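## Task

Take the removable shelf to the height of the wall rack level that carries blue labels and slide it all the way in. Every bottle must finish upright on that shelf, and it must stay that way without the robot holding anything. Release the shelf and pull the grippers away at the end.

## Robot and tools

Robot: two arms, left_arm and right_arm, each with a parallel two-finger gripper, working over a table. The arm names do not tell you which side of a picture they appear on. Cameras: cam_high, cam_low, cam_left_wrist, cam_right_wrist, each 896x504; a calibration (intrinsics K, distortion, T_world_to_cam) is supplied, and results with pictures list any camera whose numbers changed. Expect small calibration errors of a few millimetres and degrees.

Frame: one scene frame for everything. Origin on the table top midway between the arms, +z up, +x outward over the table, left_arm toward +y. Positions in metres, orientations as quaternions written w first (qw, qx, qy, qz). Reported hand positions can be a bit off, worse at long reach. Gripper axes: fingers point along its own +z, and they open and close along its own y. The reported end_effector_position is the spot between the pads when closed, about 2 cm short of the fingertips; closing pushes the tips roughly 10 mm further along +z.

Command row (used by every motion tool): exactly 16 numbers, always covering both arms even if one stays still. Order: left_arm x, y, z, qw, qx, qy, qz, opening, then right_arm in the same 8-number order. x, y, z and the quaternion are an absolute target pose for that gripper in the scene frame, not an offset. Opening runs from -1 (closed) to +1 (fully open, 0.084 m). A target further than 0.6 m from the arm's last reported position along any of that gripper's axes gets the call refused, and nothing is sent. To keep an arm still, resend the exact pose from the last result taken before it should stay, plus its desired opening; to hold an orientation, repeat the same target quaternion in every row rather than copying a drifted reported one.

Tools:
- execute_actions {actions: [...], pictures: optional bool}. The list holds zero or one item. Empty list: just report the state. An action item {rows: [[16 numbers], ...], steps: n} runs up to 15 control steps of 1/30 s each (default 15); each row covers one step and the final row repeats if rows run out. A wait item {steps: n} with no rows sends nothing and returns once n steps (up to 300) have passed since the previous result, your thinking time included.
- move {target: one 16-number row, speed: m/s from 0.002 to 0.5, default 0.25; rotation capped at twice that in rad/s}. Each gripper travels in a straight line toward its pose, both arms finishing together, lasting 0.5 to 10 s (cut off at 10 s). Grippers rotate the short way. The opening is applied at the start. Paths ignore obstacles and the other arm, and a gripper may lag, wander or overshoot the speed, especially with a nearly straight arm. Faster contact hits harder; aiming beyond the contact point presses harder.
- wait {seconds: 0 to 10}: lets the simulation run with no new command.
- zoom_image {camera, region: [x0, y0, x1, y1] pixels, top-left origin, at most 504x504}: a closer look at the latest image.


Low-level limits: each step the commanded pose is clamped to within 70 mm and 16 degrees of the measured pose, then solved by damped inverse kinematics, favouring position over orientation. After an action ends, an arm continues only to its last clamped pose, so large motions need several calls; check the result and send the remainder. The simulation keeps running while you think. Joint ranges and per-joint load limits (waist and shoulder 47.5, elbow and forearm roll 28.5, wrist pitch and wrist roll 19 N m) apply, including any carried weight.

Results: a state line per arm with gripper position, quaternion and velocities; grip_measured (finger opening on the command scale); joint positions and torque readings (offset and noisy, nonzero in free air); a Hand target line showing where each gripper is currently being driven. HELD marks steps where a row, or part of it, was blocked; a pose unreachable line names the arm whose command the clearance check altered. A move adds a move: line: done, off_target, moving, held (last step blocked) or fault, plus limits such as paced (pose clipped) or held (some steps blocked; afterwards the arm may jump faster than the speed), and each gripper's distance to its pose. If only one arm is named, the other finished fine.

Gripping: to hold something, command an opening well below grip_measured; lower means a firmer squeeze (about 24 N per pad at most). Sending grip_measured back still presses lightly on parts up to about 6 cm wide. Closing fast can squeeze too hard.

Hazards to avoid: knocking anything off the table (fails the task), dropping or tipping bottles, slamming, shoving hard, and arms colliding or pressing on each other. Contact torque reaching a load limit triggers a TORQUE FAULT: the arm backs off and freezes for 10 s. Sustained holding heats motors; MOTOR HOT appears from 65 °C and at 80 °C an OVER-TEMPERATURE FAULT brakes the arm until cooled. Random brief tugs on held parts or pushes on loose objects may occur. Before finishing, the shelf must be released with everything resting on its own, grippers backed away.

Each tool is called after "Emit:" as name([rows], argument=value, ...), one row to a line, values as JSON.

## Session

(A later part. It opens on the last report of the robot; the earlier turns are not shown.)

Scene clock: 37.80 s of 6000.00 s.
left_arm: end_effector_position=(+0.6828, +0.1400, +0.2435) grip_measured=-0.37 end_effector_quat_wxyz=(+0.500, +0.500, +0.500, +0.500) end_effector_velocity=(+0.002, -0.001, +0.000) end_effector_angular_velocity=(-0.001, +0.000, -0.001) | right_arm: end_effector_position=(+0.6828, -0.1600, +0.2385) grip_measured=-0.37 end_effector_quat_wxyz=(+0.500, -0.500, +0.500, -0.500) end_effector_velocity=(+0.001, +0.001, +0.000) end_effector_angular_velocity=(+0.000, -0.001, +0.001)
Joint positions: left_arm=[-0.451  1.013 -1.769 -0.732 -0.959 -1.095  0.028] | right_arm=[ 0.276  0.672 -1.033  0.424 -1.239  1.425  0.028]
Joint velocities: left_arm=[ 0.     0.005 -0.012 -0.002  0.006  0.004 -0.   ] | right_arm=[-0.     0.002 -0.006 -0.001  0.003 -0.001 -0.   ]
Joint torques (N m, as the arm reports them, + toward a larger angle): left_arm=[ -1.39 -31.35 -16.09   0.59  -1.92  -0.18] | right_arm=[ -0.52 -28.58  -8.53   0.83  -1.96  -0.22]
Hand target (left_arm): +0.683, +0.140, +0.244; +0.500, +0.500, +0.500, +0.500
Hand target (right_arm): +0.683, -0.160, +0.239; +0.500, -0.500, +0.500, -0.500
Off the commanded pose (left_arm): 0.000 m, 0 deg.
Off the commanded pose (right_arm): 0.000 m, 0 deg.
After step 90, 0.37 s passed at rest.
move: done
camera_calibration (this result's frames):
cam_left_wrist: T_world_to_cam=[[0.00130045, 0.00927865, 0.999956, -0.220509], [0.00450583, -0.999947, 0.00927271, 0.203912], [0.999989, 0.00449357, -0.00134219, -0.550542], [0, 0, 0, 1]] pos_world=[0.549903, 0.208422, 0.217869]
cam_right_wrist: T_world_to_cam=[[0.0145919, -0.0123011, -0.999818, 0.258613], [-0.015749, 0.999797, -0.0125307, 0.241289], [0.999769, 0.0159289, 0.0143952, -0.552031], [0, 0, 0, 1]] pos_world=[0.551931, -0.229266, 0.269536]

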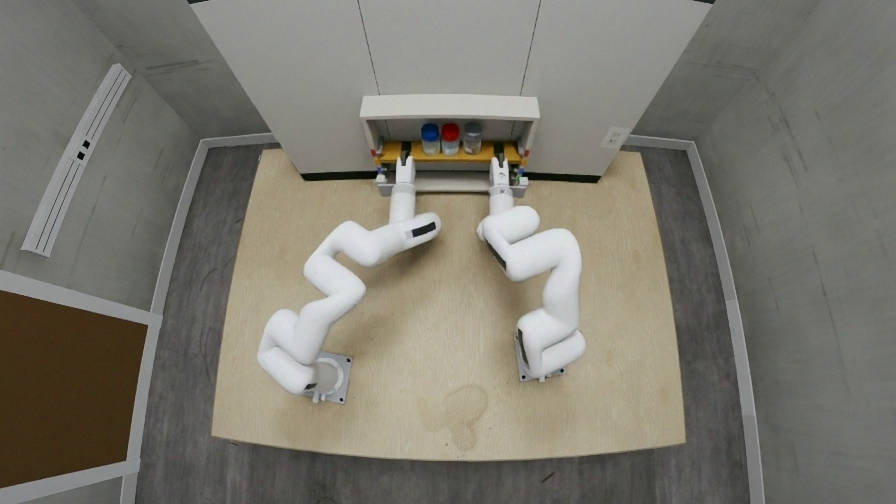

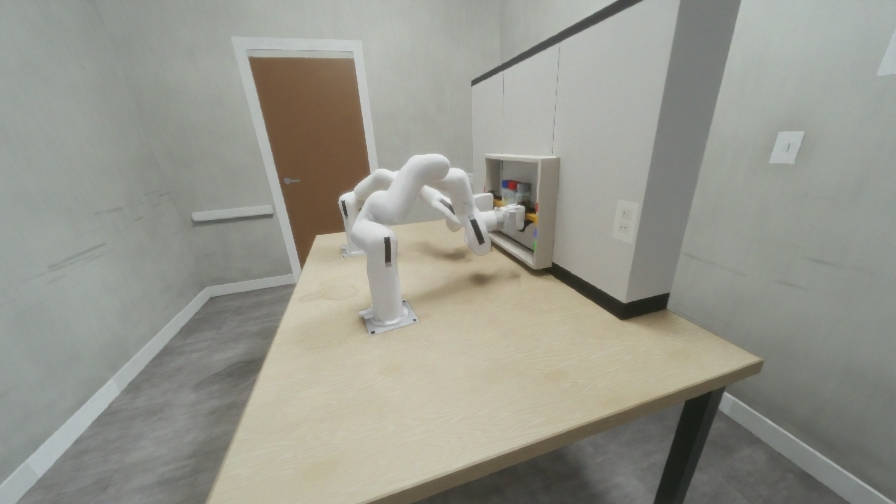

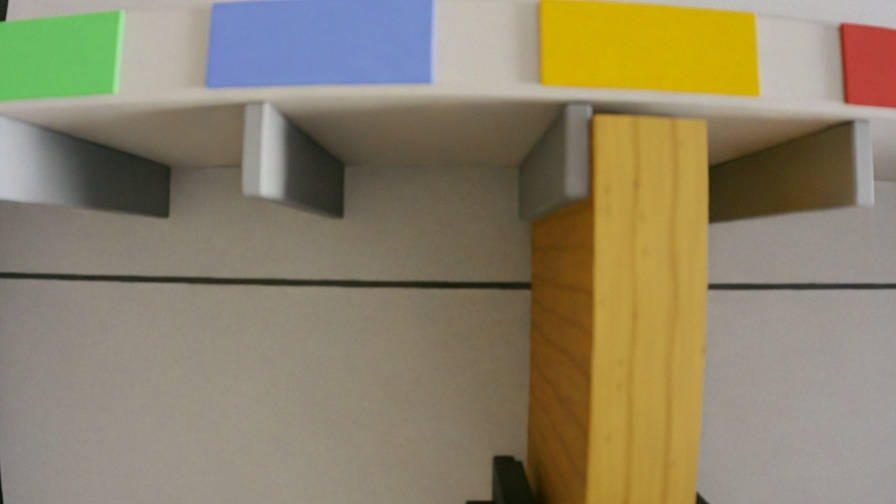

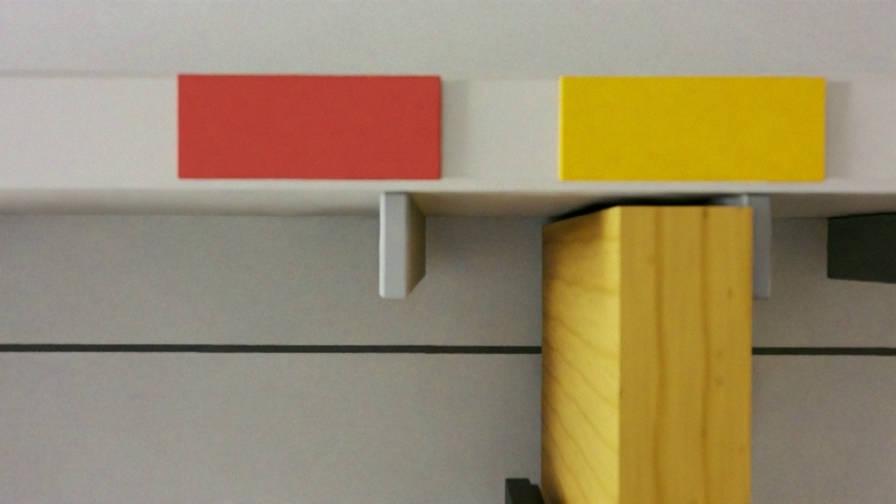

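Close gradually.

Emit:
execute_actions([
  {"rows": [[0.683, 0.14, 0.2435, 0.5, 0.5, 0.5, 0.5, -0.42, 0.683, -0.16, 0.2385, -0.5, 0.5, -0.5, 0.5, -0.42],[0.683, 0.14, 0.2435, 0.5, 0.5, 0.5, 0.5, -0.46, 0.683, -0.16, 0.2385, -0.5, 0.5, -0.5, 0.5, -0.46],[0.683, 0.14, 0.2435, 0.5, 0.5, 0.5, 0.5, -0.5, 0.683, -0.16, 0.2385, -0.5, 0.5, -0.5, 0.5, -0.5],[0.683, 0.14, 0.2435, 0.5, 0.5, 0.5, 0.5, -0.53, 0.683, -0.16, 0.2385, -0.5, 0.5, -0.5, 0.5, -0.53],[0.683, 0.14, 0.2435, 0.5, 0.5, 0.5, 0.5, -0.56, 0.683, -0.16, 0.2385, -0.5, 0.5, -0.5, 0.5, -0.56],[0.683, 0.14, 0.2435, 0.5, 0.5, 0.5, 0.5, -0.59, 0.683, -0.16, 0.2385, -0.5, 0.5, -0.5, 0.5, -0.59],[0.683, 0.14, 0.2435, 0.5, 0.5, 0.5, 0.5, -0.62, 0.683, -0.16, 0.2385, -0.5, 0.5, -0.5, 0.5, -0.62],[0.683, 0.14, 0.2435, 0.5, 0.5, 0.5, 0.5, -0.65, 0.683, -0.16, 0.2385, -0.5, 0.5, -0.5, 0.5, -0.65],[0.683, 0.14, 0.2435, 0.5, 0.5, 0.5, 0.5, -0.68, 0.683, -0.16, 0.2385, -0.5, 0.5, -0.5, 0.5, -0.68],[0.683, 0.14, 0.2435, 0.5, 0.5, 0.5, 0.5, -0.72, 0.683, -0.16, 0.2385, -0.5, 0.5, -0.5, 0.5, -0.72],[0.683, 0.14, 0.2435, 0.5, 0.5, 0.5, 0.5, -0.78, 0.683, -0.16, 0.2385, -0.5, 0.5, -0.5, 0.5, -0.78],[0.683, 0.14, 0.2435, 0.5, 0.5, 0.5, 0.5, -0.85, 0.683, -0.16, 0.2385, -0.5, 0.5, -0.5, 0.5, -0.85],[0.683, 0.14, 0.2435, 0.5, 0.5, 0.5, 0.5, -0.92, 0.683, -0.16, 0.2385, -0.5, 0.5, -0.5, 0.5, -0.92],[0.683, 0.14, 0.2435, 0.5, 0.5, 0.5, 0.5, -1, 0.683, -0.16, 0.2385, -0.5, 0.5, -0.5, 0.5, -1]], "steps": 15},
], pictures=false)

Emit:
move(target=[0.683, 0.14, 0.2495, 0.5, 0.5, 0.5, 0.5, -1, 0.683, -0.16, 0.2445, -0.5, 0.5, -0.5, 0.5, -1], speed=0.01)

Scene clock: 40.53 s of 6000.00 s.
left_arm: end_effector_position=(+0.6829, +0.1401, +0.2424) grip_measured=-0.60 end_effector_quat_wxyz=(+0.499, +0.501, +0.500, +0.500) end_effector_velocity=(+0.001, +0.001, +0.001) end_effector_angular_velocity=(-0.001, -0.000, +0.002) | right_arm: end_effector_position=(+0.6831, -0.1599, +0.2397) grip_measured=-0.60 end_effector_quat_wxyz=(+0.501, -0.499, +0.500, -0.500) end_effector_velocity=(-0.000, -0.000, -0.002) end_effector_angular_velocity=(-0.001, +0.004, +0.001)
Joint positions: left_arm=[-0.451  1.015 -1.769 -0.732 -0.959 -1.094  0.018] | right_arm=[ 0.276  0.671 -1.035  0.424 -1.24   1.425  0.018]
Joint velocities: left_arm=[ 0.002 -0.001 -0.    -0.001  0.    -0.     0.   ] | right_arm=[-0.     0.002  0.001 -0.001  0.001  0.    -0.   ]
Joint torques (N m, as the arm reports them, + toward a larger angle): left_arm=[ -1.48 -34.21 -18.     0.84  -2.59  -0.21] | right_arm=[ -1.04 -24.71  -7.4    0.95  -0.81  -0.33]
Hand target (left_arm): +0.683, +0.140, +0.244; +0.500, +0.500, +0.500, +0.500
Hand target (right_arm): +0.683, -0.160, +0.239; +0.500, -0.500, +0.500, -0.500
Off the commanded pose (left_arm): 0.001 m, 0 deg.
Off the commanded pose (right_arm): 0.001 m, 0 deg.
Steps of this call (steps 1 to 67: nothing new was sent; steps 68 to 82: all 15 steps of this action). Readings (end_effector_position):
68: left_arm (+0.6830, +0.1400, +0.2435) | right_arm (+0.6830, -0.1600, +0.2385)
69: left_arm (+0.6830, +0.1400, +0.2435) | right_arm (+0.6830, -0.1600, +0.2385)
71: left_arm (+0.6830, +0.1400, +0.2435) | right_arm (+0.6830, -0.1600, +0.2385)
75: left_arm (+0.6830, +0.1400, +0.2423) | right_arm (+0.6831, -0.1600, +0.2397)
82: the state above

Scene clock: 41.77 s of 6000.00 s.
left_arm: end_effector_position=(+0.6830, +0.1400, +0.2493) grip_measured=-0.60 end_effector_quat_wxyz=(+0.500, +0.500, +0.500, +0.500) end_effector_velocity=(-0.000, -0.000, +0.000) end_effector_angular_velocity=(-0.000, +0.001, +0.000) | right_arm: end_effector_position=(+0.6830, -0.1600, +0.2442) grip_measured=-0.60 end_effector_quat_wxyz=(+0.500, -0.500, +0.500, -0.500) end_effector_velocity=(-0.000, -0.000, +0.001) end_effector_angular_velocity=(-0.002, -0.000, -0.001)
Joint positions: left_arm=[-0.452  1.001 -1.766 -0.737 -0.953 -1.087  0.018] | right_arm=[ 0.277  0.656 -1.029  0.427 -1.228  1.419  0.018]
Joint velocities: left_arm=[-0.    -0.001  0.    -0.001  0.001  0.001 -0.   ] | right_arm=[-0.    -0.003  0.001  0.001  0.001 -0.003 -0.   ]
Joint torques (N m, as the arm reports them, + toward a larger angle): left_arm=[ -0.71 -37.83 -21.36   1.02  -3.87  -0.63] | right_arm=[ -1.13 -28.97  -8.82   0.76  -2.24  -0.72]
Hand target (left_arm): +0.683, +0.140, +0.250; +0.500, +0.500, +0.500, +0.500
Hand target (right_arm): +0.683, -0.160, +0.245; +0.500, -0.500, +0.500, -0.500
Off the commanded pose (left_arm): 0.000 m, 0 deg.
Off the commanded pose (right_arm): 0.000 m, 0 deg.
move: done
camera_calibration (this result's frames):
cam_left_wrist: T_world_to_cam=[[0.00145091, 0.00914975, 0.999957, -0.226395], [0.00452341, -0.999948, 0.0091431, 0.203883], [0.999989, 0.00450995, -0.00149222, -0.550657], [0, 0, 0, 1]] pos_world=[0.550057, 0.208427, 0.2237]
cam_right_wrist: T_world_to_cam=[[0.0141784, -0.0123499, -0.999823, 0.264584], [-0.0157228, 0.999797, -0.0125725, 0.241348], [0.999776, 0.0158982, 0.0139813, -0.552175], [0, 0, 0, 1]] pos_world=[0.552095, -0.229253, 0.275291]

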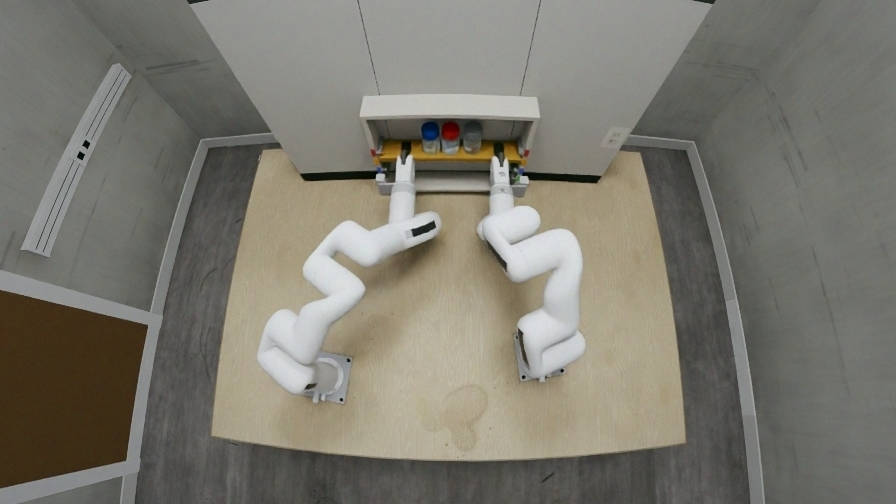

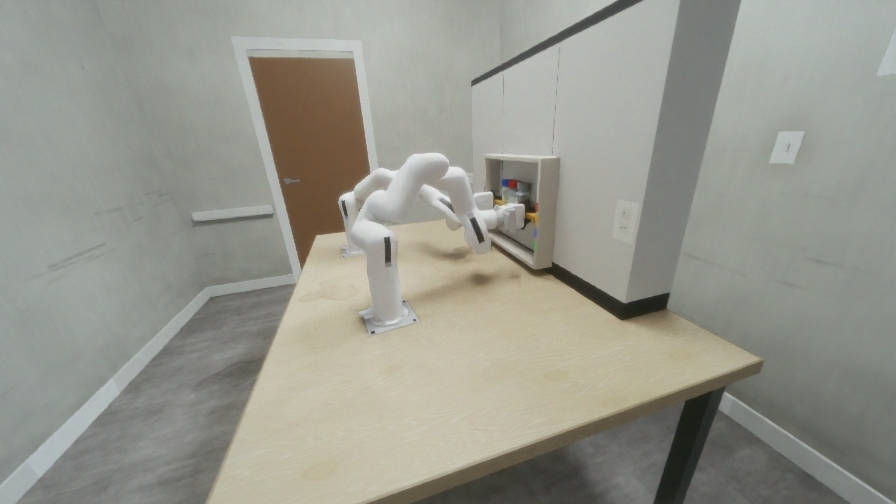

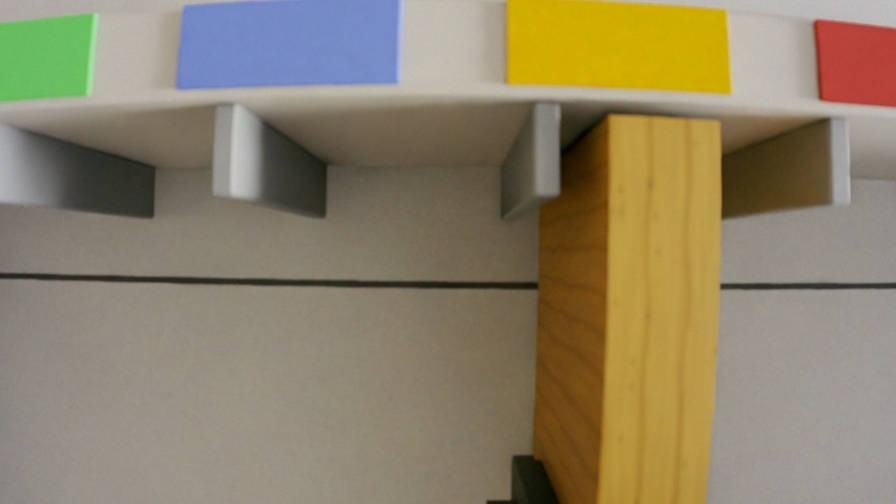

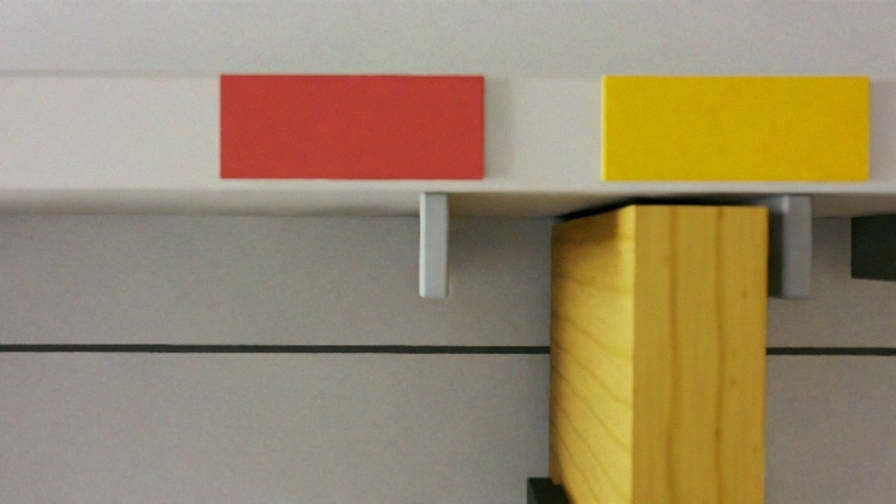

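Emit:
move(target=[0.587, 0.14, 0.248, 0.5, 0.5, 0.5, 0.5, -1, 0.587, -0.16, 0.246, -0.5, 0.5, -0.5, 0.5, -1], speed=0.06)

Scene clock: 45.10 s of 6000.00 s.
left_arm: end_effector_position=(+0.5872, +0.1402, +0.2481) grip_measured=-0.60 end_effector_quat_wxyz=(+0.500, +0.500, +0.500, +0.500) end_effector_velocity=(-0.002, -0.000, -0.001) end_effector_angular_velocity=(+0.001, +0.001, -0.001) | right_arm: end_effector_position=(+0.5872, -0.1596, +0.2457) grip_measured=-0.60 end_effector_quat_wxyz=(+0.500, -0.500, +0.500, -0.500) end_effector_velocity=(-0.002, +0.000, +0.000) end_effector_angular_velocity=(-0.000, -0.001, +0.001)
Joint positions: left_arm=[-0.545  0.777 -1.31  -0.747 -1.163 -1.219  0.018] | right_arm=[ 0.381  0.498 -0.692  0.512 -1.401  1.477  0.018]
Joint velocities: left_arm=[-0.002 -0.003  0.009  0.    -0.003 -0.002 -0.   ] | right_arm=[ 0.003 -0.004  0.007  0.003 -0.004  0.001  0.   ]
Joint torques (N m, as the arm reports them, + toward a larger angle): left_arm=[ -1.17 -31.19 -16.85   0.72  -3.57  -0.22] | right_arm=[ -0.53 -24.66  -7.91   0.98  -2.67  -0.37]
Hand target (left_arm): +0.587, +0.140, +0.248; +0.500, +0.500, +0.500, +0.500
Hand target (right_arm): +0.587, -0.160, +0.246; +0.500, -0.500, +0.500, -0.500
Off the commanded pose (left_arm): 0.000 m, 0 deg.
Off the commanded pose (right_arm): 0.001 m, 0 deg.
move: done
camera_calibration (this result's frames):
cam_left_wrist: T_world_to_cam=[[0.00106956, 0.0101245, 0.999948, -0.224948], [0.00437816, -0.999939, 0.0101197, 0.204369], [0.99999, 0.00436711, -0.00111382, -0.454973], [0, 0, 0, 1]] pos_world=[0.454315, 0.208621, 0.222362]
cam_right_wrist: T_world_to_cam=[[0.0141581, -0.01214, -0.999826, 0.267497], [-0.0159234, 0.999797, -0.0123651, 0.239542], [0.999773, 0.0160957, 0.0139619, -0.45641], [0, 0, 0, 1]] pos_world=[0.456333, -0.2289, 0.276785]

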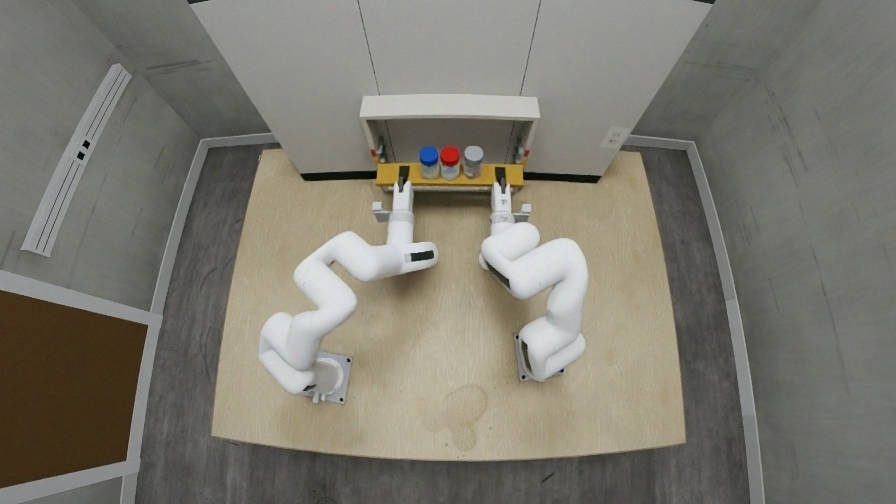

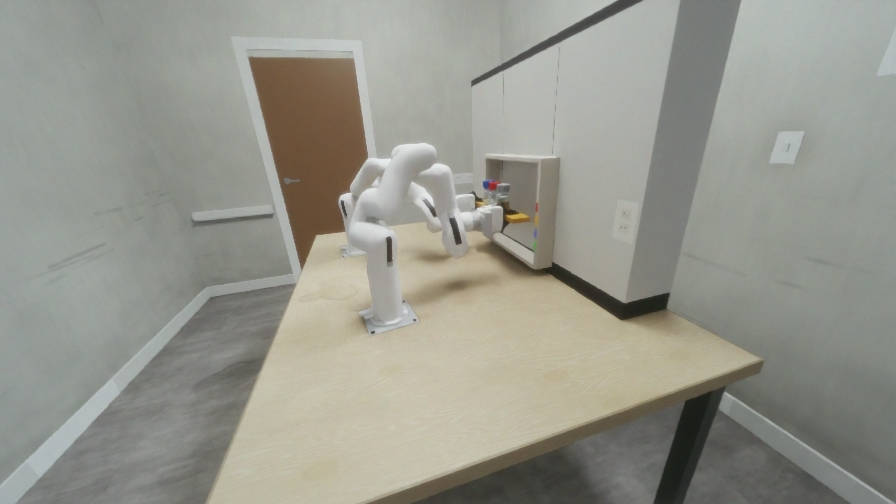

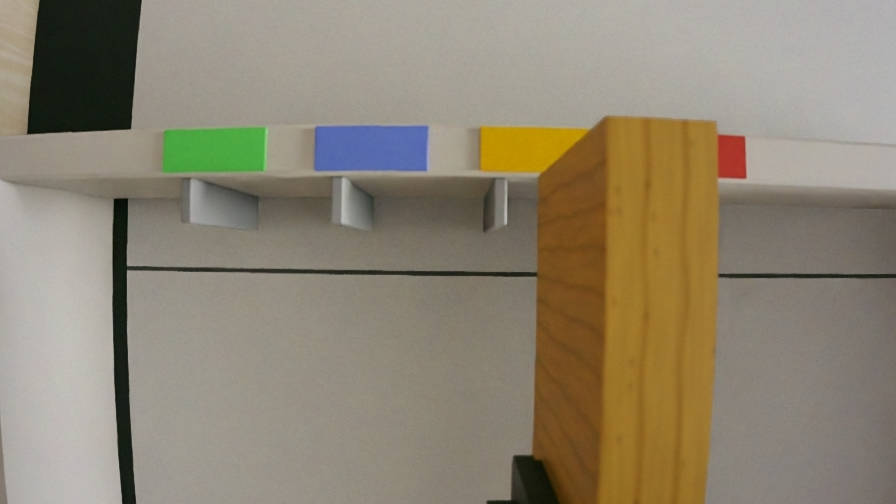

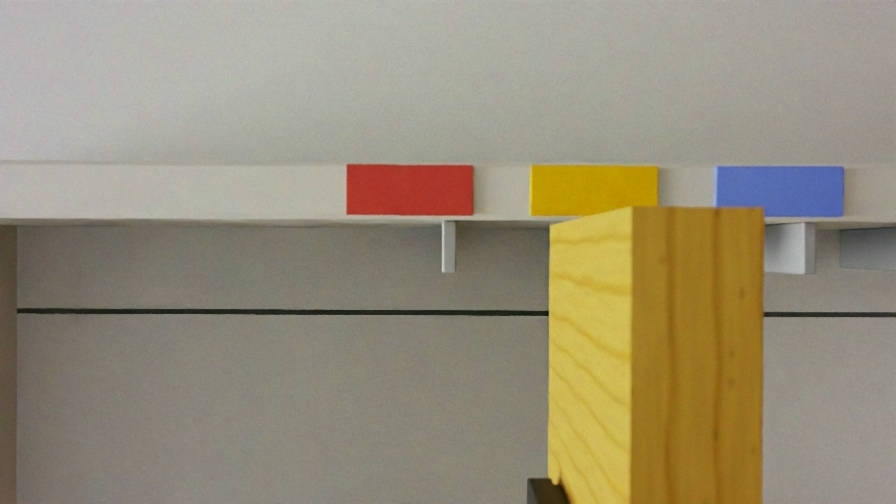

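Emit:
move(target=[0.583, 0.14, 0.2005, 0.5, 0.5, 0.5, 0.5, -1, 0.583, -0.16, 0.1985, -0.5, 0.5, -0.5, 0.5, -1], speed=0.04)

Scene clock: 47.90 s of 6000.00 s.
left_arm: end_effector_position=(+0.5831, +0.1399, +0.2008) grip_measured=-0.60 end_effector_quat_wxyz=(+0.500, +0.500, +0.500, +0.500) end_effector_velocity=(-0.000, -0.000, -0.001) end_effector_angular_velocity=(-0.002, -0.002, +0.000) | right_arm: end_effector_position=(+0.5831, -0.1600, +0.1987) grip_measured=-0.60 end_effector_quat_wxyz=(+0.500, -0.500, +0.500, -0.500) end_effector_velocity=(+0.000, -0.000, -0.001) end_effector_angular_velocity=(-0.000, -0.003, -0.001)
Joint positions: left_arm=[-0.543  0.893 -1.337 -0.722 -1.227 -1.283  0.018] | right_arm=[ 0.374  0.661 -0.733  0.498 -1.507  1.536  0.018]
Joint velocities: left_arm=[-0.     0.004 -0.003  0.001 -0.003 -0.003  0.   ] | right_arm=[-0.001  0.007 -0.004  0.    -0.006  0.001  0.   ]
Joint torques (N m, as the arm reports them, + toward a larger angle): left_arm=[ -0.08 -30.96 -15.01  -0.11  -3.44  -0.34] | right_arm=[ -2.09 -26.59  -6.51   1.82  -3.13  -0.41]
Hand target (left_arm): +0.583, +0.140, +0.200; +0.500, +0.500, +0.500, +0.500
Hand target (right_arm): +0.583, -0.160, +0.198; +0.500, -0.500, +0.500, -0.500
Off the commanded pose (left_arm): 0.000 m, 0 deg.
Off the commanded pose (right_arm): 0.000 m, 0 deg.
move: done
camera_calibration (this result's frames):
cam_left_wrist: T_world_to_cam=[[0.00125383, 0.00952576, 0.999954, -0.177706], [0.00441731, -0.999945, 0.00952013, 0.204686], [0.999989, 0.00440517, -0.00129584, -0.450843], [0, 0, 0, 1]] pos_world=[0.450157, 0.208354, 0.175165]
cam_right_wrist: T_world_to_cam=[[0.0146714, -0.0120961, -0.999819, 0.220303], [-0.0156905, 0.999801, -0.0123261, 0.239077], [0.999769, 0.0158685, 0.0144787, -0.451746], [0, 0, 0, 1]] pos_world=[0.452161, -0.229196, 0.229751]

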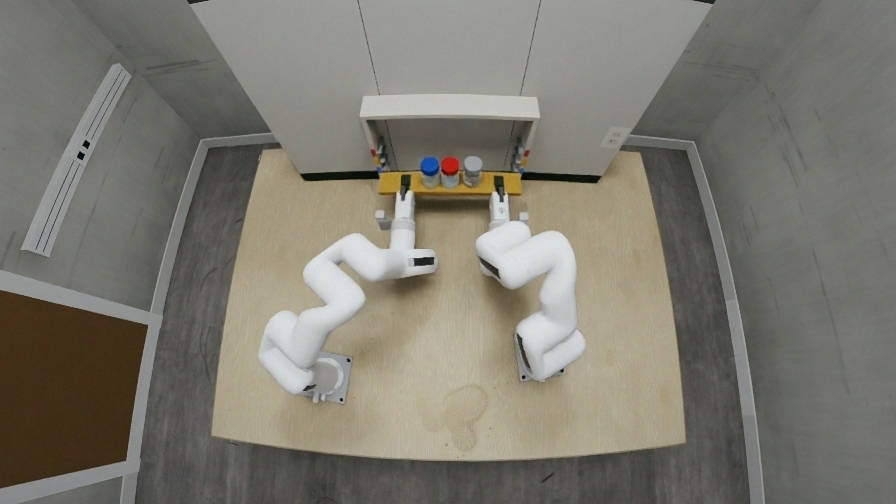

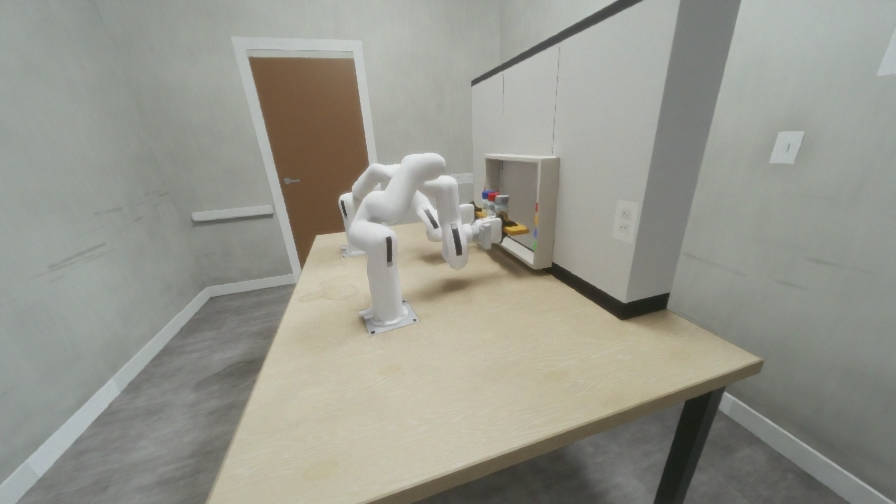

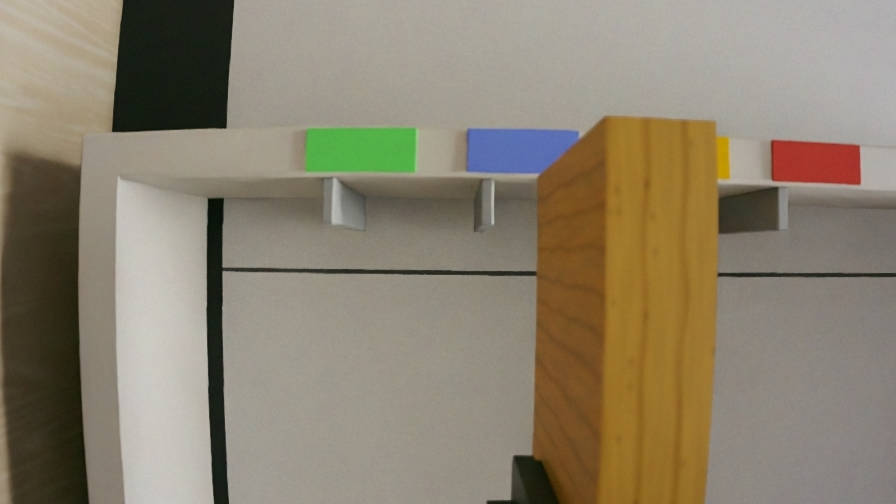

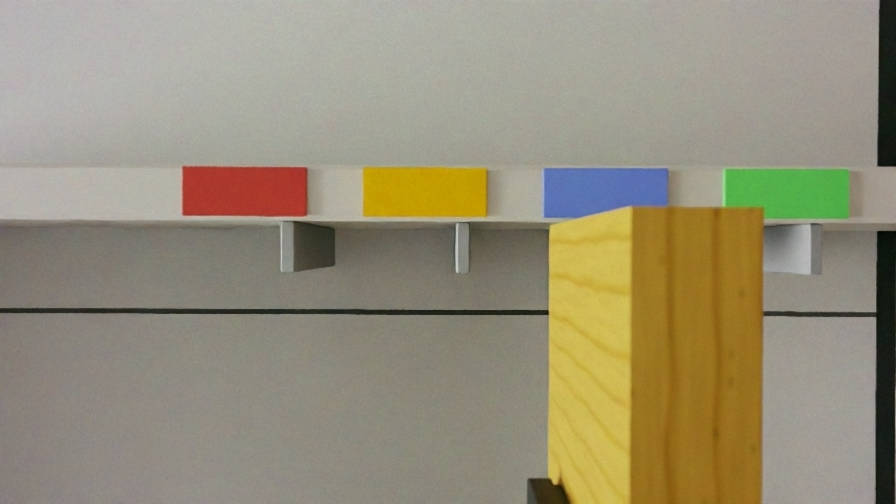

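Emit:
move(target=[0.612, 0.14, 0.2005, 0.5, 0.5, 0.5, 0.5, -1, 0.612, -0.16, 0.1985, -0.5, 0.5, -0.5, 0.5, -1], speed=0.025)

Scene clock: 50.00 s of 6000.00 s.
left_arm: end_effector_position=(+0.6118, +0.1399, +0.2005) grip_measured=-0.60 end_effector_quat_wxyz=(+0.500, +0.500, +0.500, +0.500) end_effector_velocity=(+0.002, -0.000, -0.000) end_effector_angular_velocity=(+0.000, -0.000, -0.000) | right_arm: end_effector_position=(+0.6118, -0.1601, +0.1985) grip_measured=-0.60 end_effector_quat_wxyz=(+0.500, -0.500, +0.500, -0.500) end_effector_velocity=(+0.002, -0.000, -0.000) end_effector_angular_velocity=(-0.000, +0.000, -0.001)
Joint positions: left_arm=[-0.511  0.947 -1.455 -0.705 -1.169 -1.25   0.018] | right_arm=[ 0.338  0.692 -0.826  0.466 -1.451  1.511  0.018]
Joint velocities: left_arm=[ 0.002  0.005 -0.011  0.001  0.005  0.003  0.   ] | right_arm=[-0.003  0.003 -0.007 -0.002  0.004 -0.001  0.   ]
Joint torques (N m, as the arm reports them, + toward a larger angle): left_arm=[  0.6  -32.03 -15.84  -0.08  -3.65  -0.1 ] | right_arm=[ -2.8  -28.43  -7.45   1.85  -3.07  -0.48]
Hand target (left_arm): +0.612, +0.140, +0.201; +0.500, +0.500, +0.500, +0.500
Hand target (right_arm): +0.612, -0.160, +0.199; +0.500, -0.500, +0.500, -0.500
Off the commanded pose (left_arm): 0.000 m, 0 deg.
Off the commanded pose (right_arm): 0.000 m, 0 deg.
move: done
camera_calibration (this result's frames):
cam_left_wrist: T_world_to_cam=[[0.00127103, 0.00917709, 0.999957, -0.177421], [0.00450812, -0.999948, 0.00917128, 0.204571], [0.999989, 0.00449627, -0.00131233, -0.479557], [0, 0, 0, 1]] pos_world=[0.478855, 0.208345, 0.174908]
cam_right_wrist: T_world_to_cam=[[0.0145841, -0.0123976, -0.999817, 0.219665], [-0.0157833, 0.999796, -0.0126275, 0.239762], [0.999769, 0.0159646, 0.0143855, -0.480419], [0, 0, 0, 1]] pos_world=[0.480889, -0.22932, 0.229563]

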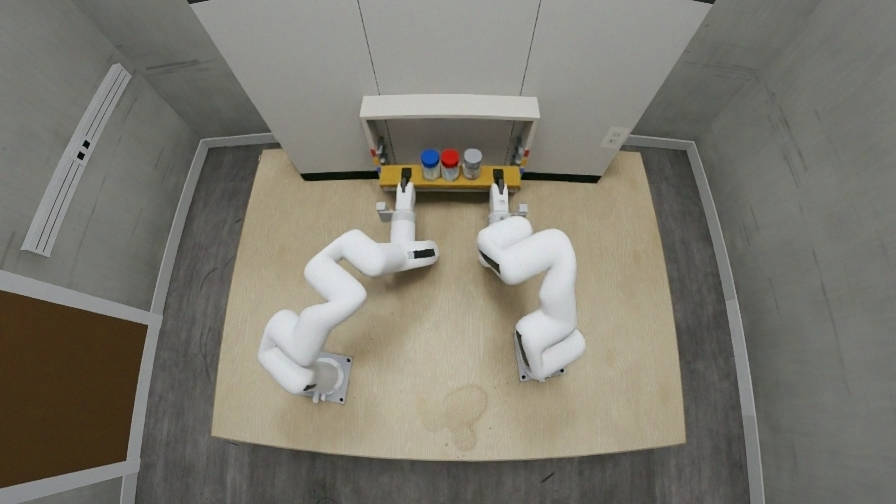

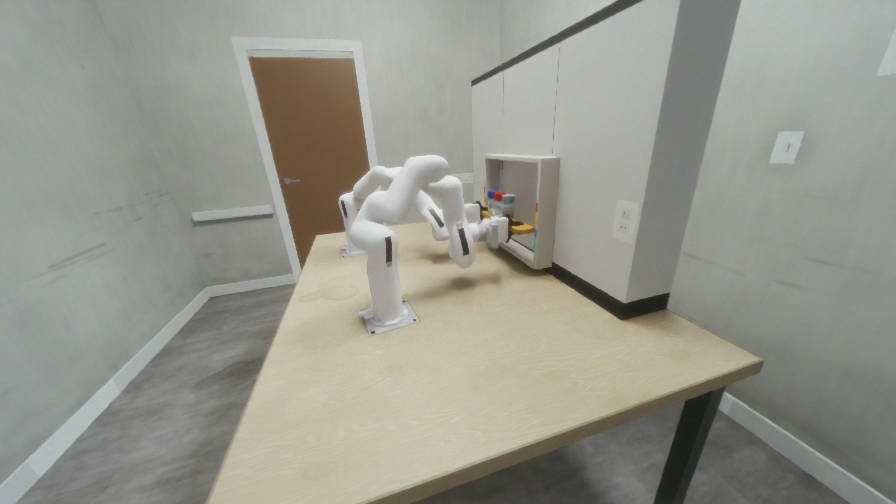

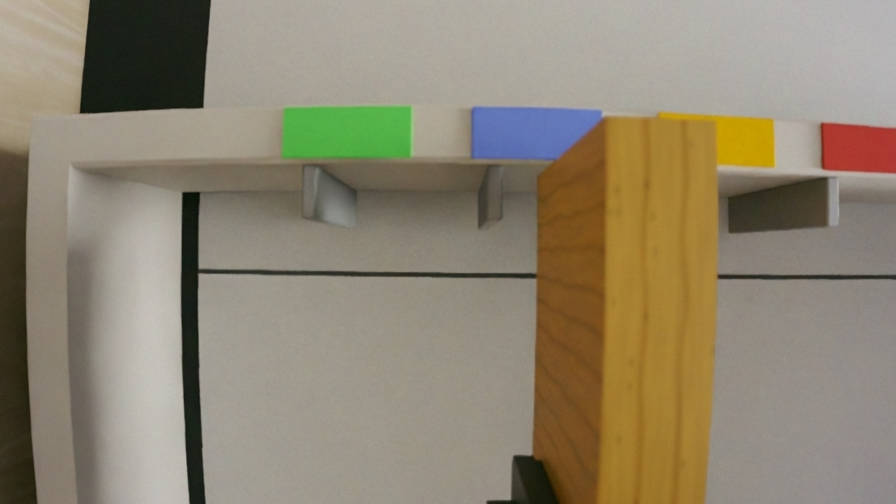

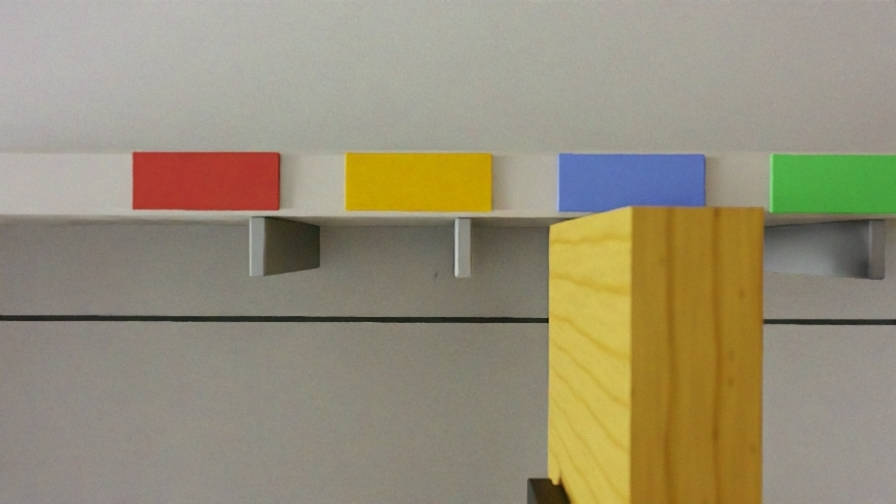

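It entered cleanly. Continue in while descending toward the ledge.

Emit:
move(target=[0.682, 0.14, 0.195, 0.5, 0.5, 0.5, 0.5, -1, 0.682, -0.16, 0.193, -0.5, 0.5, -0.5, 0.5, -1], speed=0.05)

Scene clock: 52.47 s of 6000.00 s.
left_arm: end_effector_position=(+0.6818, +0.1398, +0.1951) grip_measured=-0.60 end_effector_quat_wxyz=(+0.500, +0.500, +0.500, +0.500) end_effector_velocity=(+0.002, -0.000, +0.001) end_effector_angular_velocity=(+0.002, -0.002, +0.003) | right_arm: end_effector_position=(+0.6819, -0.1604, +0.1931) grip_measured=-0.60 end_effector_quat_wxyz=(+0.500, -0.500, +0.500, -0.500) end_effector_velocity=(+0.002, -0.001, +0.001) end_effector_angular_velocity=(+0.001, -0.003, -0.002)
Joint positions: left_arm=[-0.447  1.13  -1.821 -0.699 -1.006 -1.147  0.018] | right_arm=[ 0.27   0.805 -1.082  0.408 -1.315  1.462  0.018]
Joint velocities: left_arm=[ 0.     0.008 -0.018 -0.005  0.005  0.01  -0.   ] | right_arm=[-0.003  0.002 -0.008 -0.001  0.003 -0.001 -0.   ]
Joint torques (N m, as the arm reports them, + toward a larger angle): left_arm=[  1.9  -35.07 -17.98   0.05  -3.61  -0.14] | right_arm=[ -3.93 -32.74  -9.     1.86  -3.22  -0.43]
Hand target (left_arm): +0.682, +0.140, +0.195; +0.500, +0.500, +0.500, +0.500
Hand target (right_arm): +0.682, -0.160, +0.193; +0.500, -0.500, +0.500, -0.500
Off the commanded pose (left_arm): 0.000 m, 0 deg.
Off the commanded pose (right_arm): 0.000 m, 0 deg.
move: done
camera_calibration (this result's frames):
cam_left_wrist: T_world_to_cam=[[0.00122974, 0.00893421, 0.999959, -0.172024], [0.00444736, -0.99995, 0.00892866, 0.204312], [0.999989, 0.0044362, -0.00126942, -0.549584], [0, 0, 0, 1]] pos_world=[0.548881, 0.208277, 0.169495]
cam_right_wrist: T_world_to_cam=[[0.0145758, -0.0125225, -0.999815, 0.213193], [-0.0154018, 0.9998, -0.0127469, 0.240891], [0.999775, 0.0155848, 0.01438, -0.550454], [0, 0, 0, 1]] pos_world=[0.550933, -0.229595, 0.224139]

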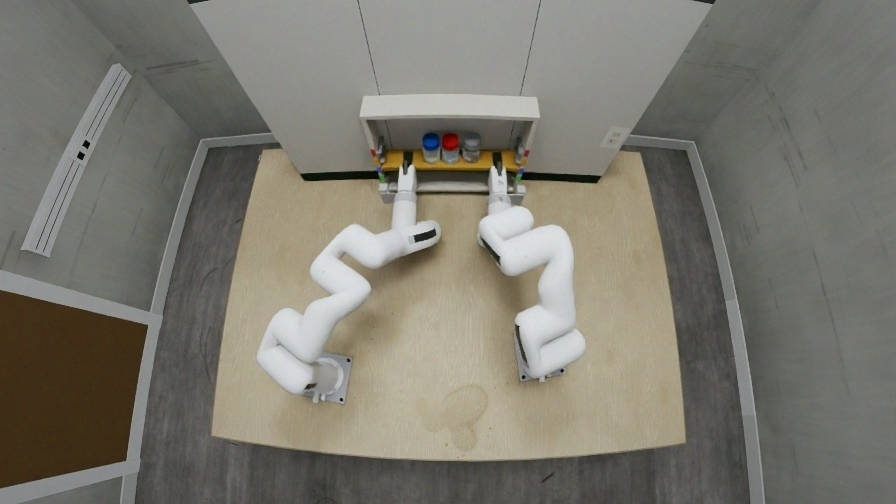

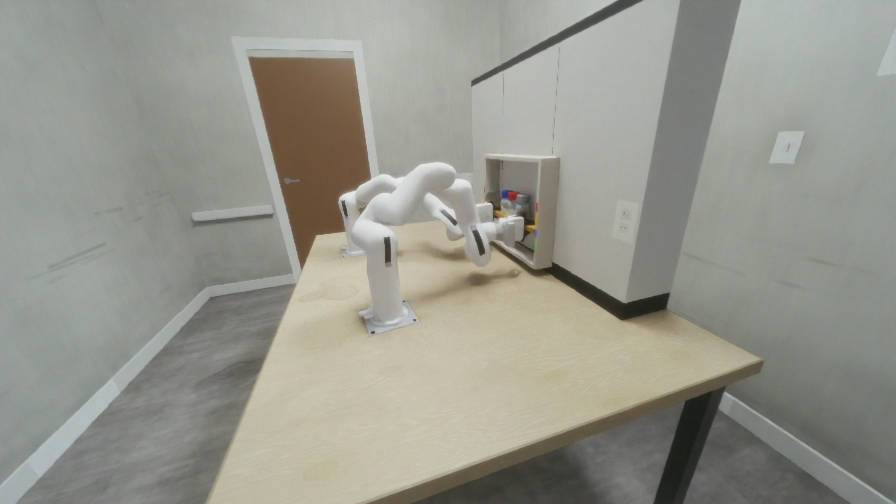

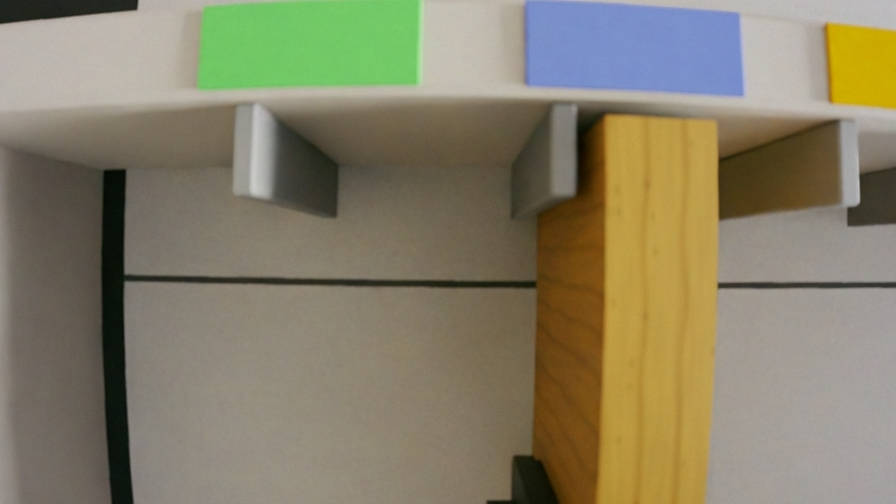

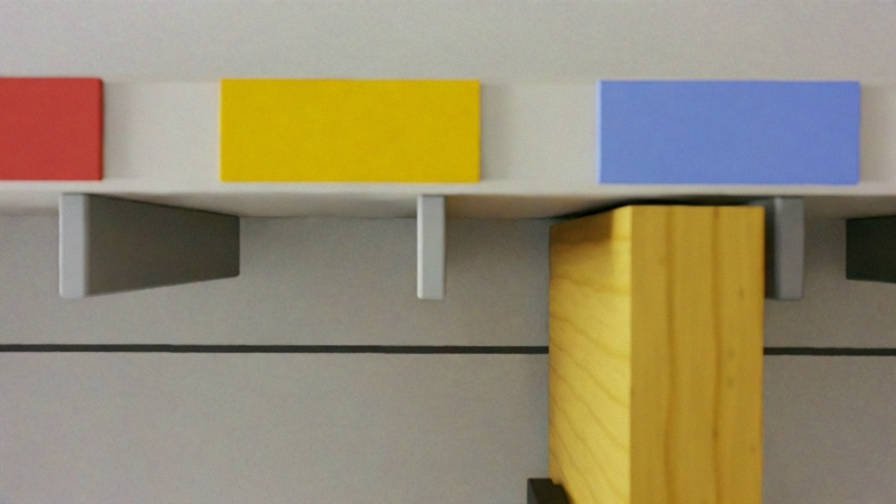

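Emit:
move(target=[0.686, 0.14, 0.1915, 0.5, 0.5, 0.5, 0.5, -1, 0.686, -0.16, 0.1905, -0.5, 0.5, -0.5, 0.5, -1], speed=0.006)

Scene clock: 54.60 s of 6000.00 s.
left_arm: end_effector_position=(+0.6857, +0.1400, +0.1919) grip_measured=-0.60 end_effector_quat_wxyz=(+0.500, +0.500, +0.500, +0.500) end_effector_velocity=(-0.000, -0.001, -0.000) end_effector_angular_velocity=(-0.002, -0.003, +0.000) | right_arm: end_effector_position=(+0.6857, -0.1601, +0.1905) grip_measured=-0.60 end_effector_quat_wxyz=(+0.500, -0.500, +0.500, -0.500) end_effector_velocity=(+0.000, -0.001, -0.002) end_effector_angular_velocity=(+0.000, +0.000, -0.002)
Joint positions: left_arm=[-0.443  1.151 -1.852 -0.7   -0.998 -1.142  0.018] | right_arm=[ 0.267  0.819 -1.101  0.405 -1.31   1.46   0.018]
Joint velocities: left_arm=[-0.002  0.005 -0.008 -0.002 -0.002  0.001  0.   ] | right_arm=[-0.001  0.005 -0.002  0.    -0.002  0.001  0.   ]
Joint torques (N m, as the arm reports them, + toward a larger angle): left_arm=[  1.65 -34.51 -18.01   0.35  -2.38  -0.07] | right_arm=[ -3.06 -33.09  -9.61   1.41  -2.92  -0.32]
Hand target (left_arm): +0.686, +0.140, +0.192; +0.500, +0.500, +0.500, +0.500
Hand target (right_arm): +0.686, -0.160, +0.191; +0.500, -0.500, +0.500, -0.500
Off the commanded pose (left_arm): 0.000 m, 0 deg.
Off the commanded pose (right_arm): 0.000 m, 0 deg.
move: done
camera_calibration (this result's frames):
cam_left_wrist: T_world_to_cam=[[0.000387028, 0.00944271, 0.999955, -0.168296], [0.00495671, -0.999943, 0.00944068, 0.204062], [0.999988, 0.00495284, -0.000433811, -0.553776], [0, 0, 0, 1]] pos_world=[0.552823, 0.208382, 0.166122]
cam_right_wrist: T_world_to_cam=[[0.0147057, -0.0125046, -0.999814, 0.210455], [-0.0156414, 0.999797, -0.0127344, 0.240728], [0.99977, 0.0158257, 0.0145071, -0.554267], [0, 0, 0, 1]] pos_world=[0.554809, -0.229276, 0.221522]

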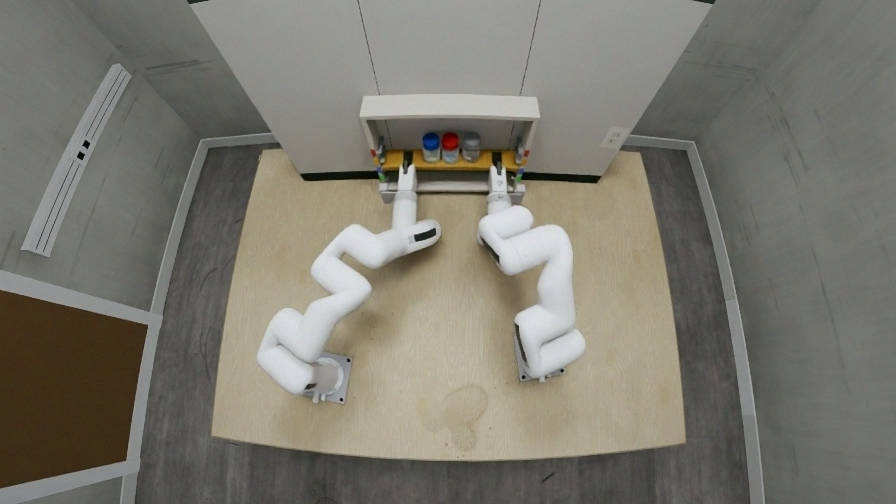

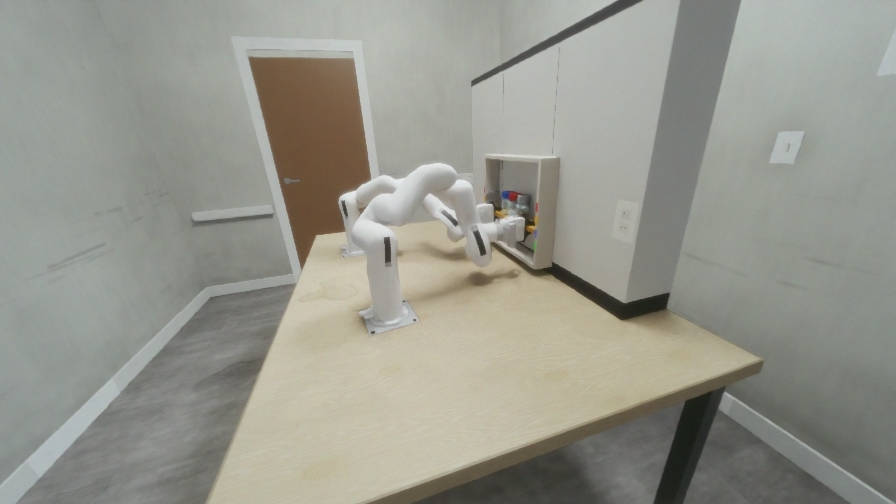

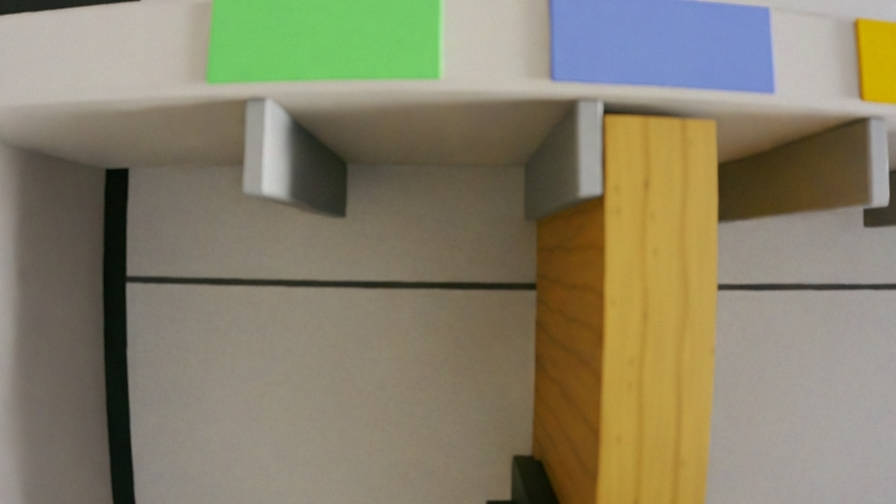

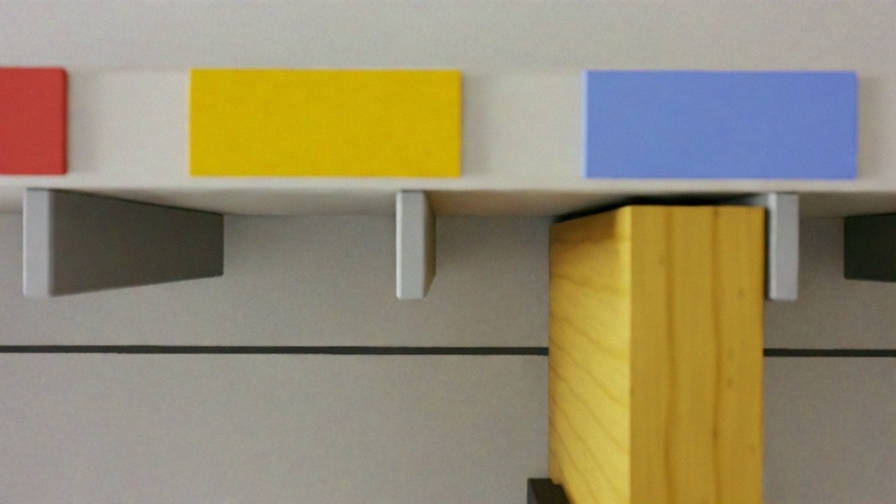

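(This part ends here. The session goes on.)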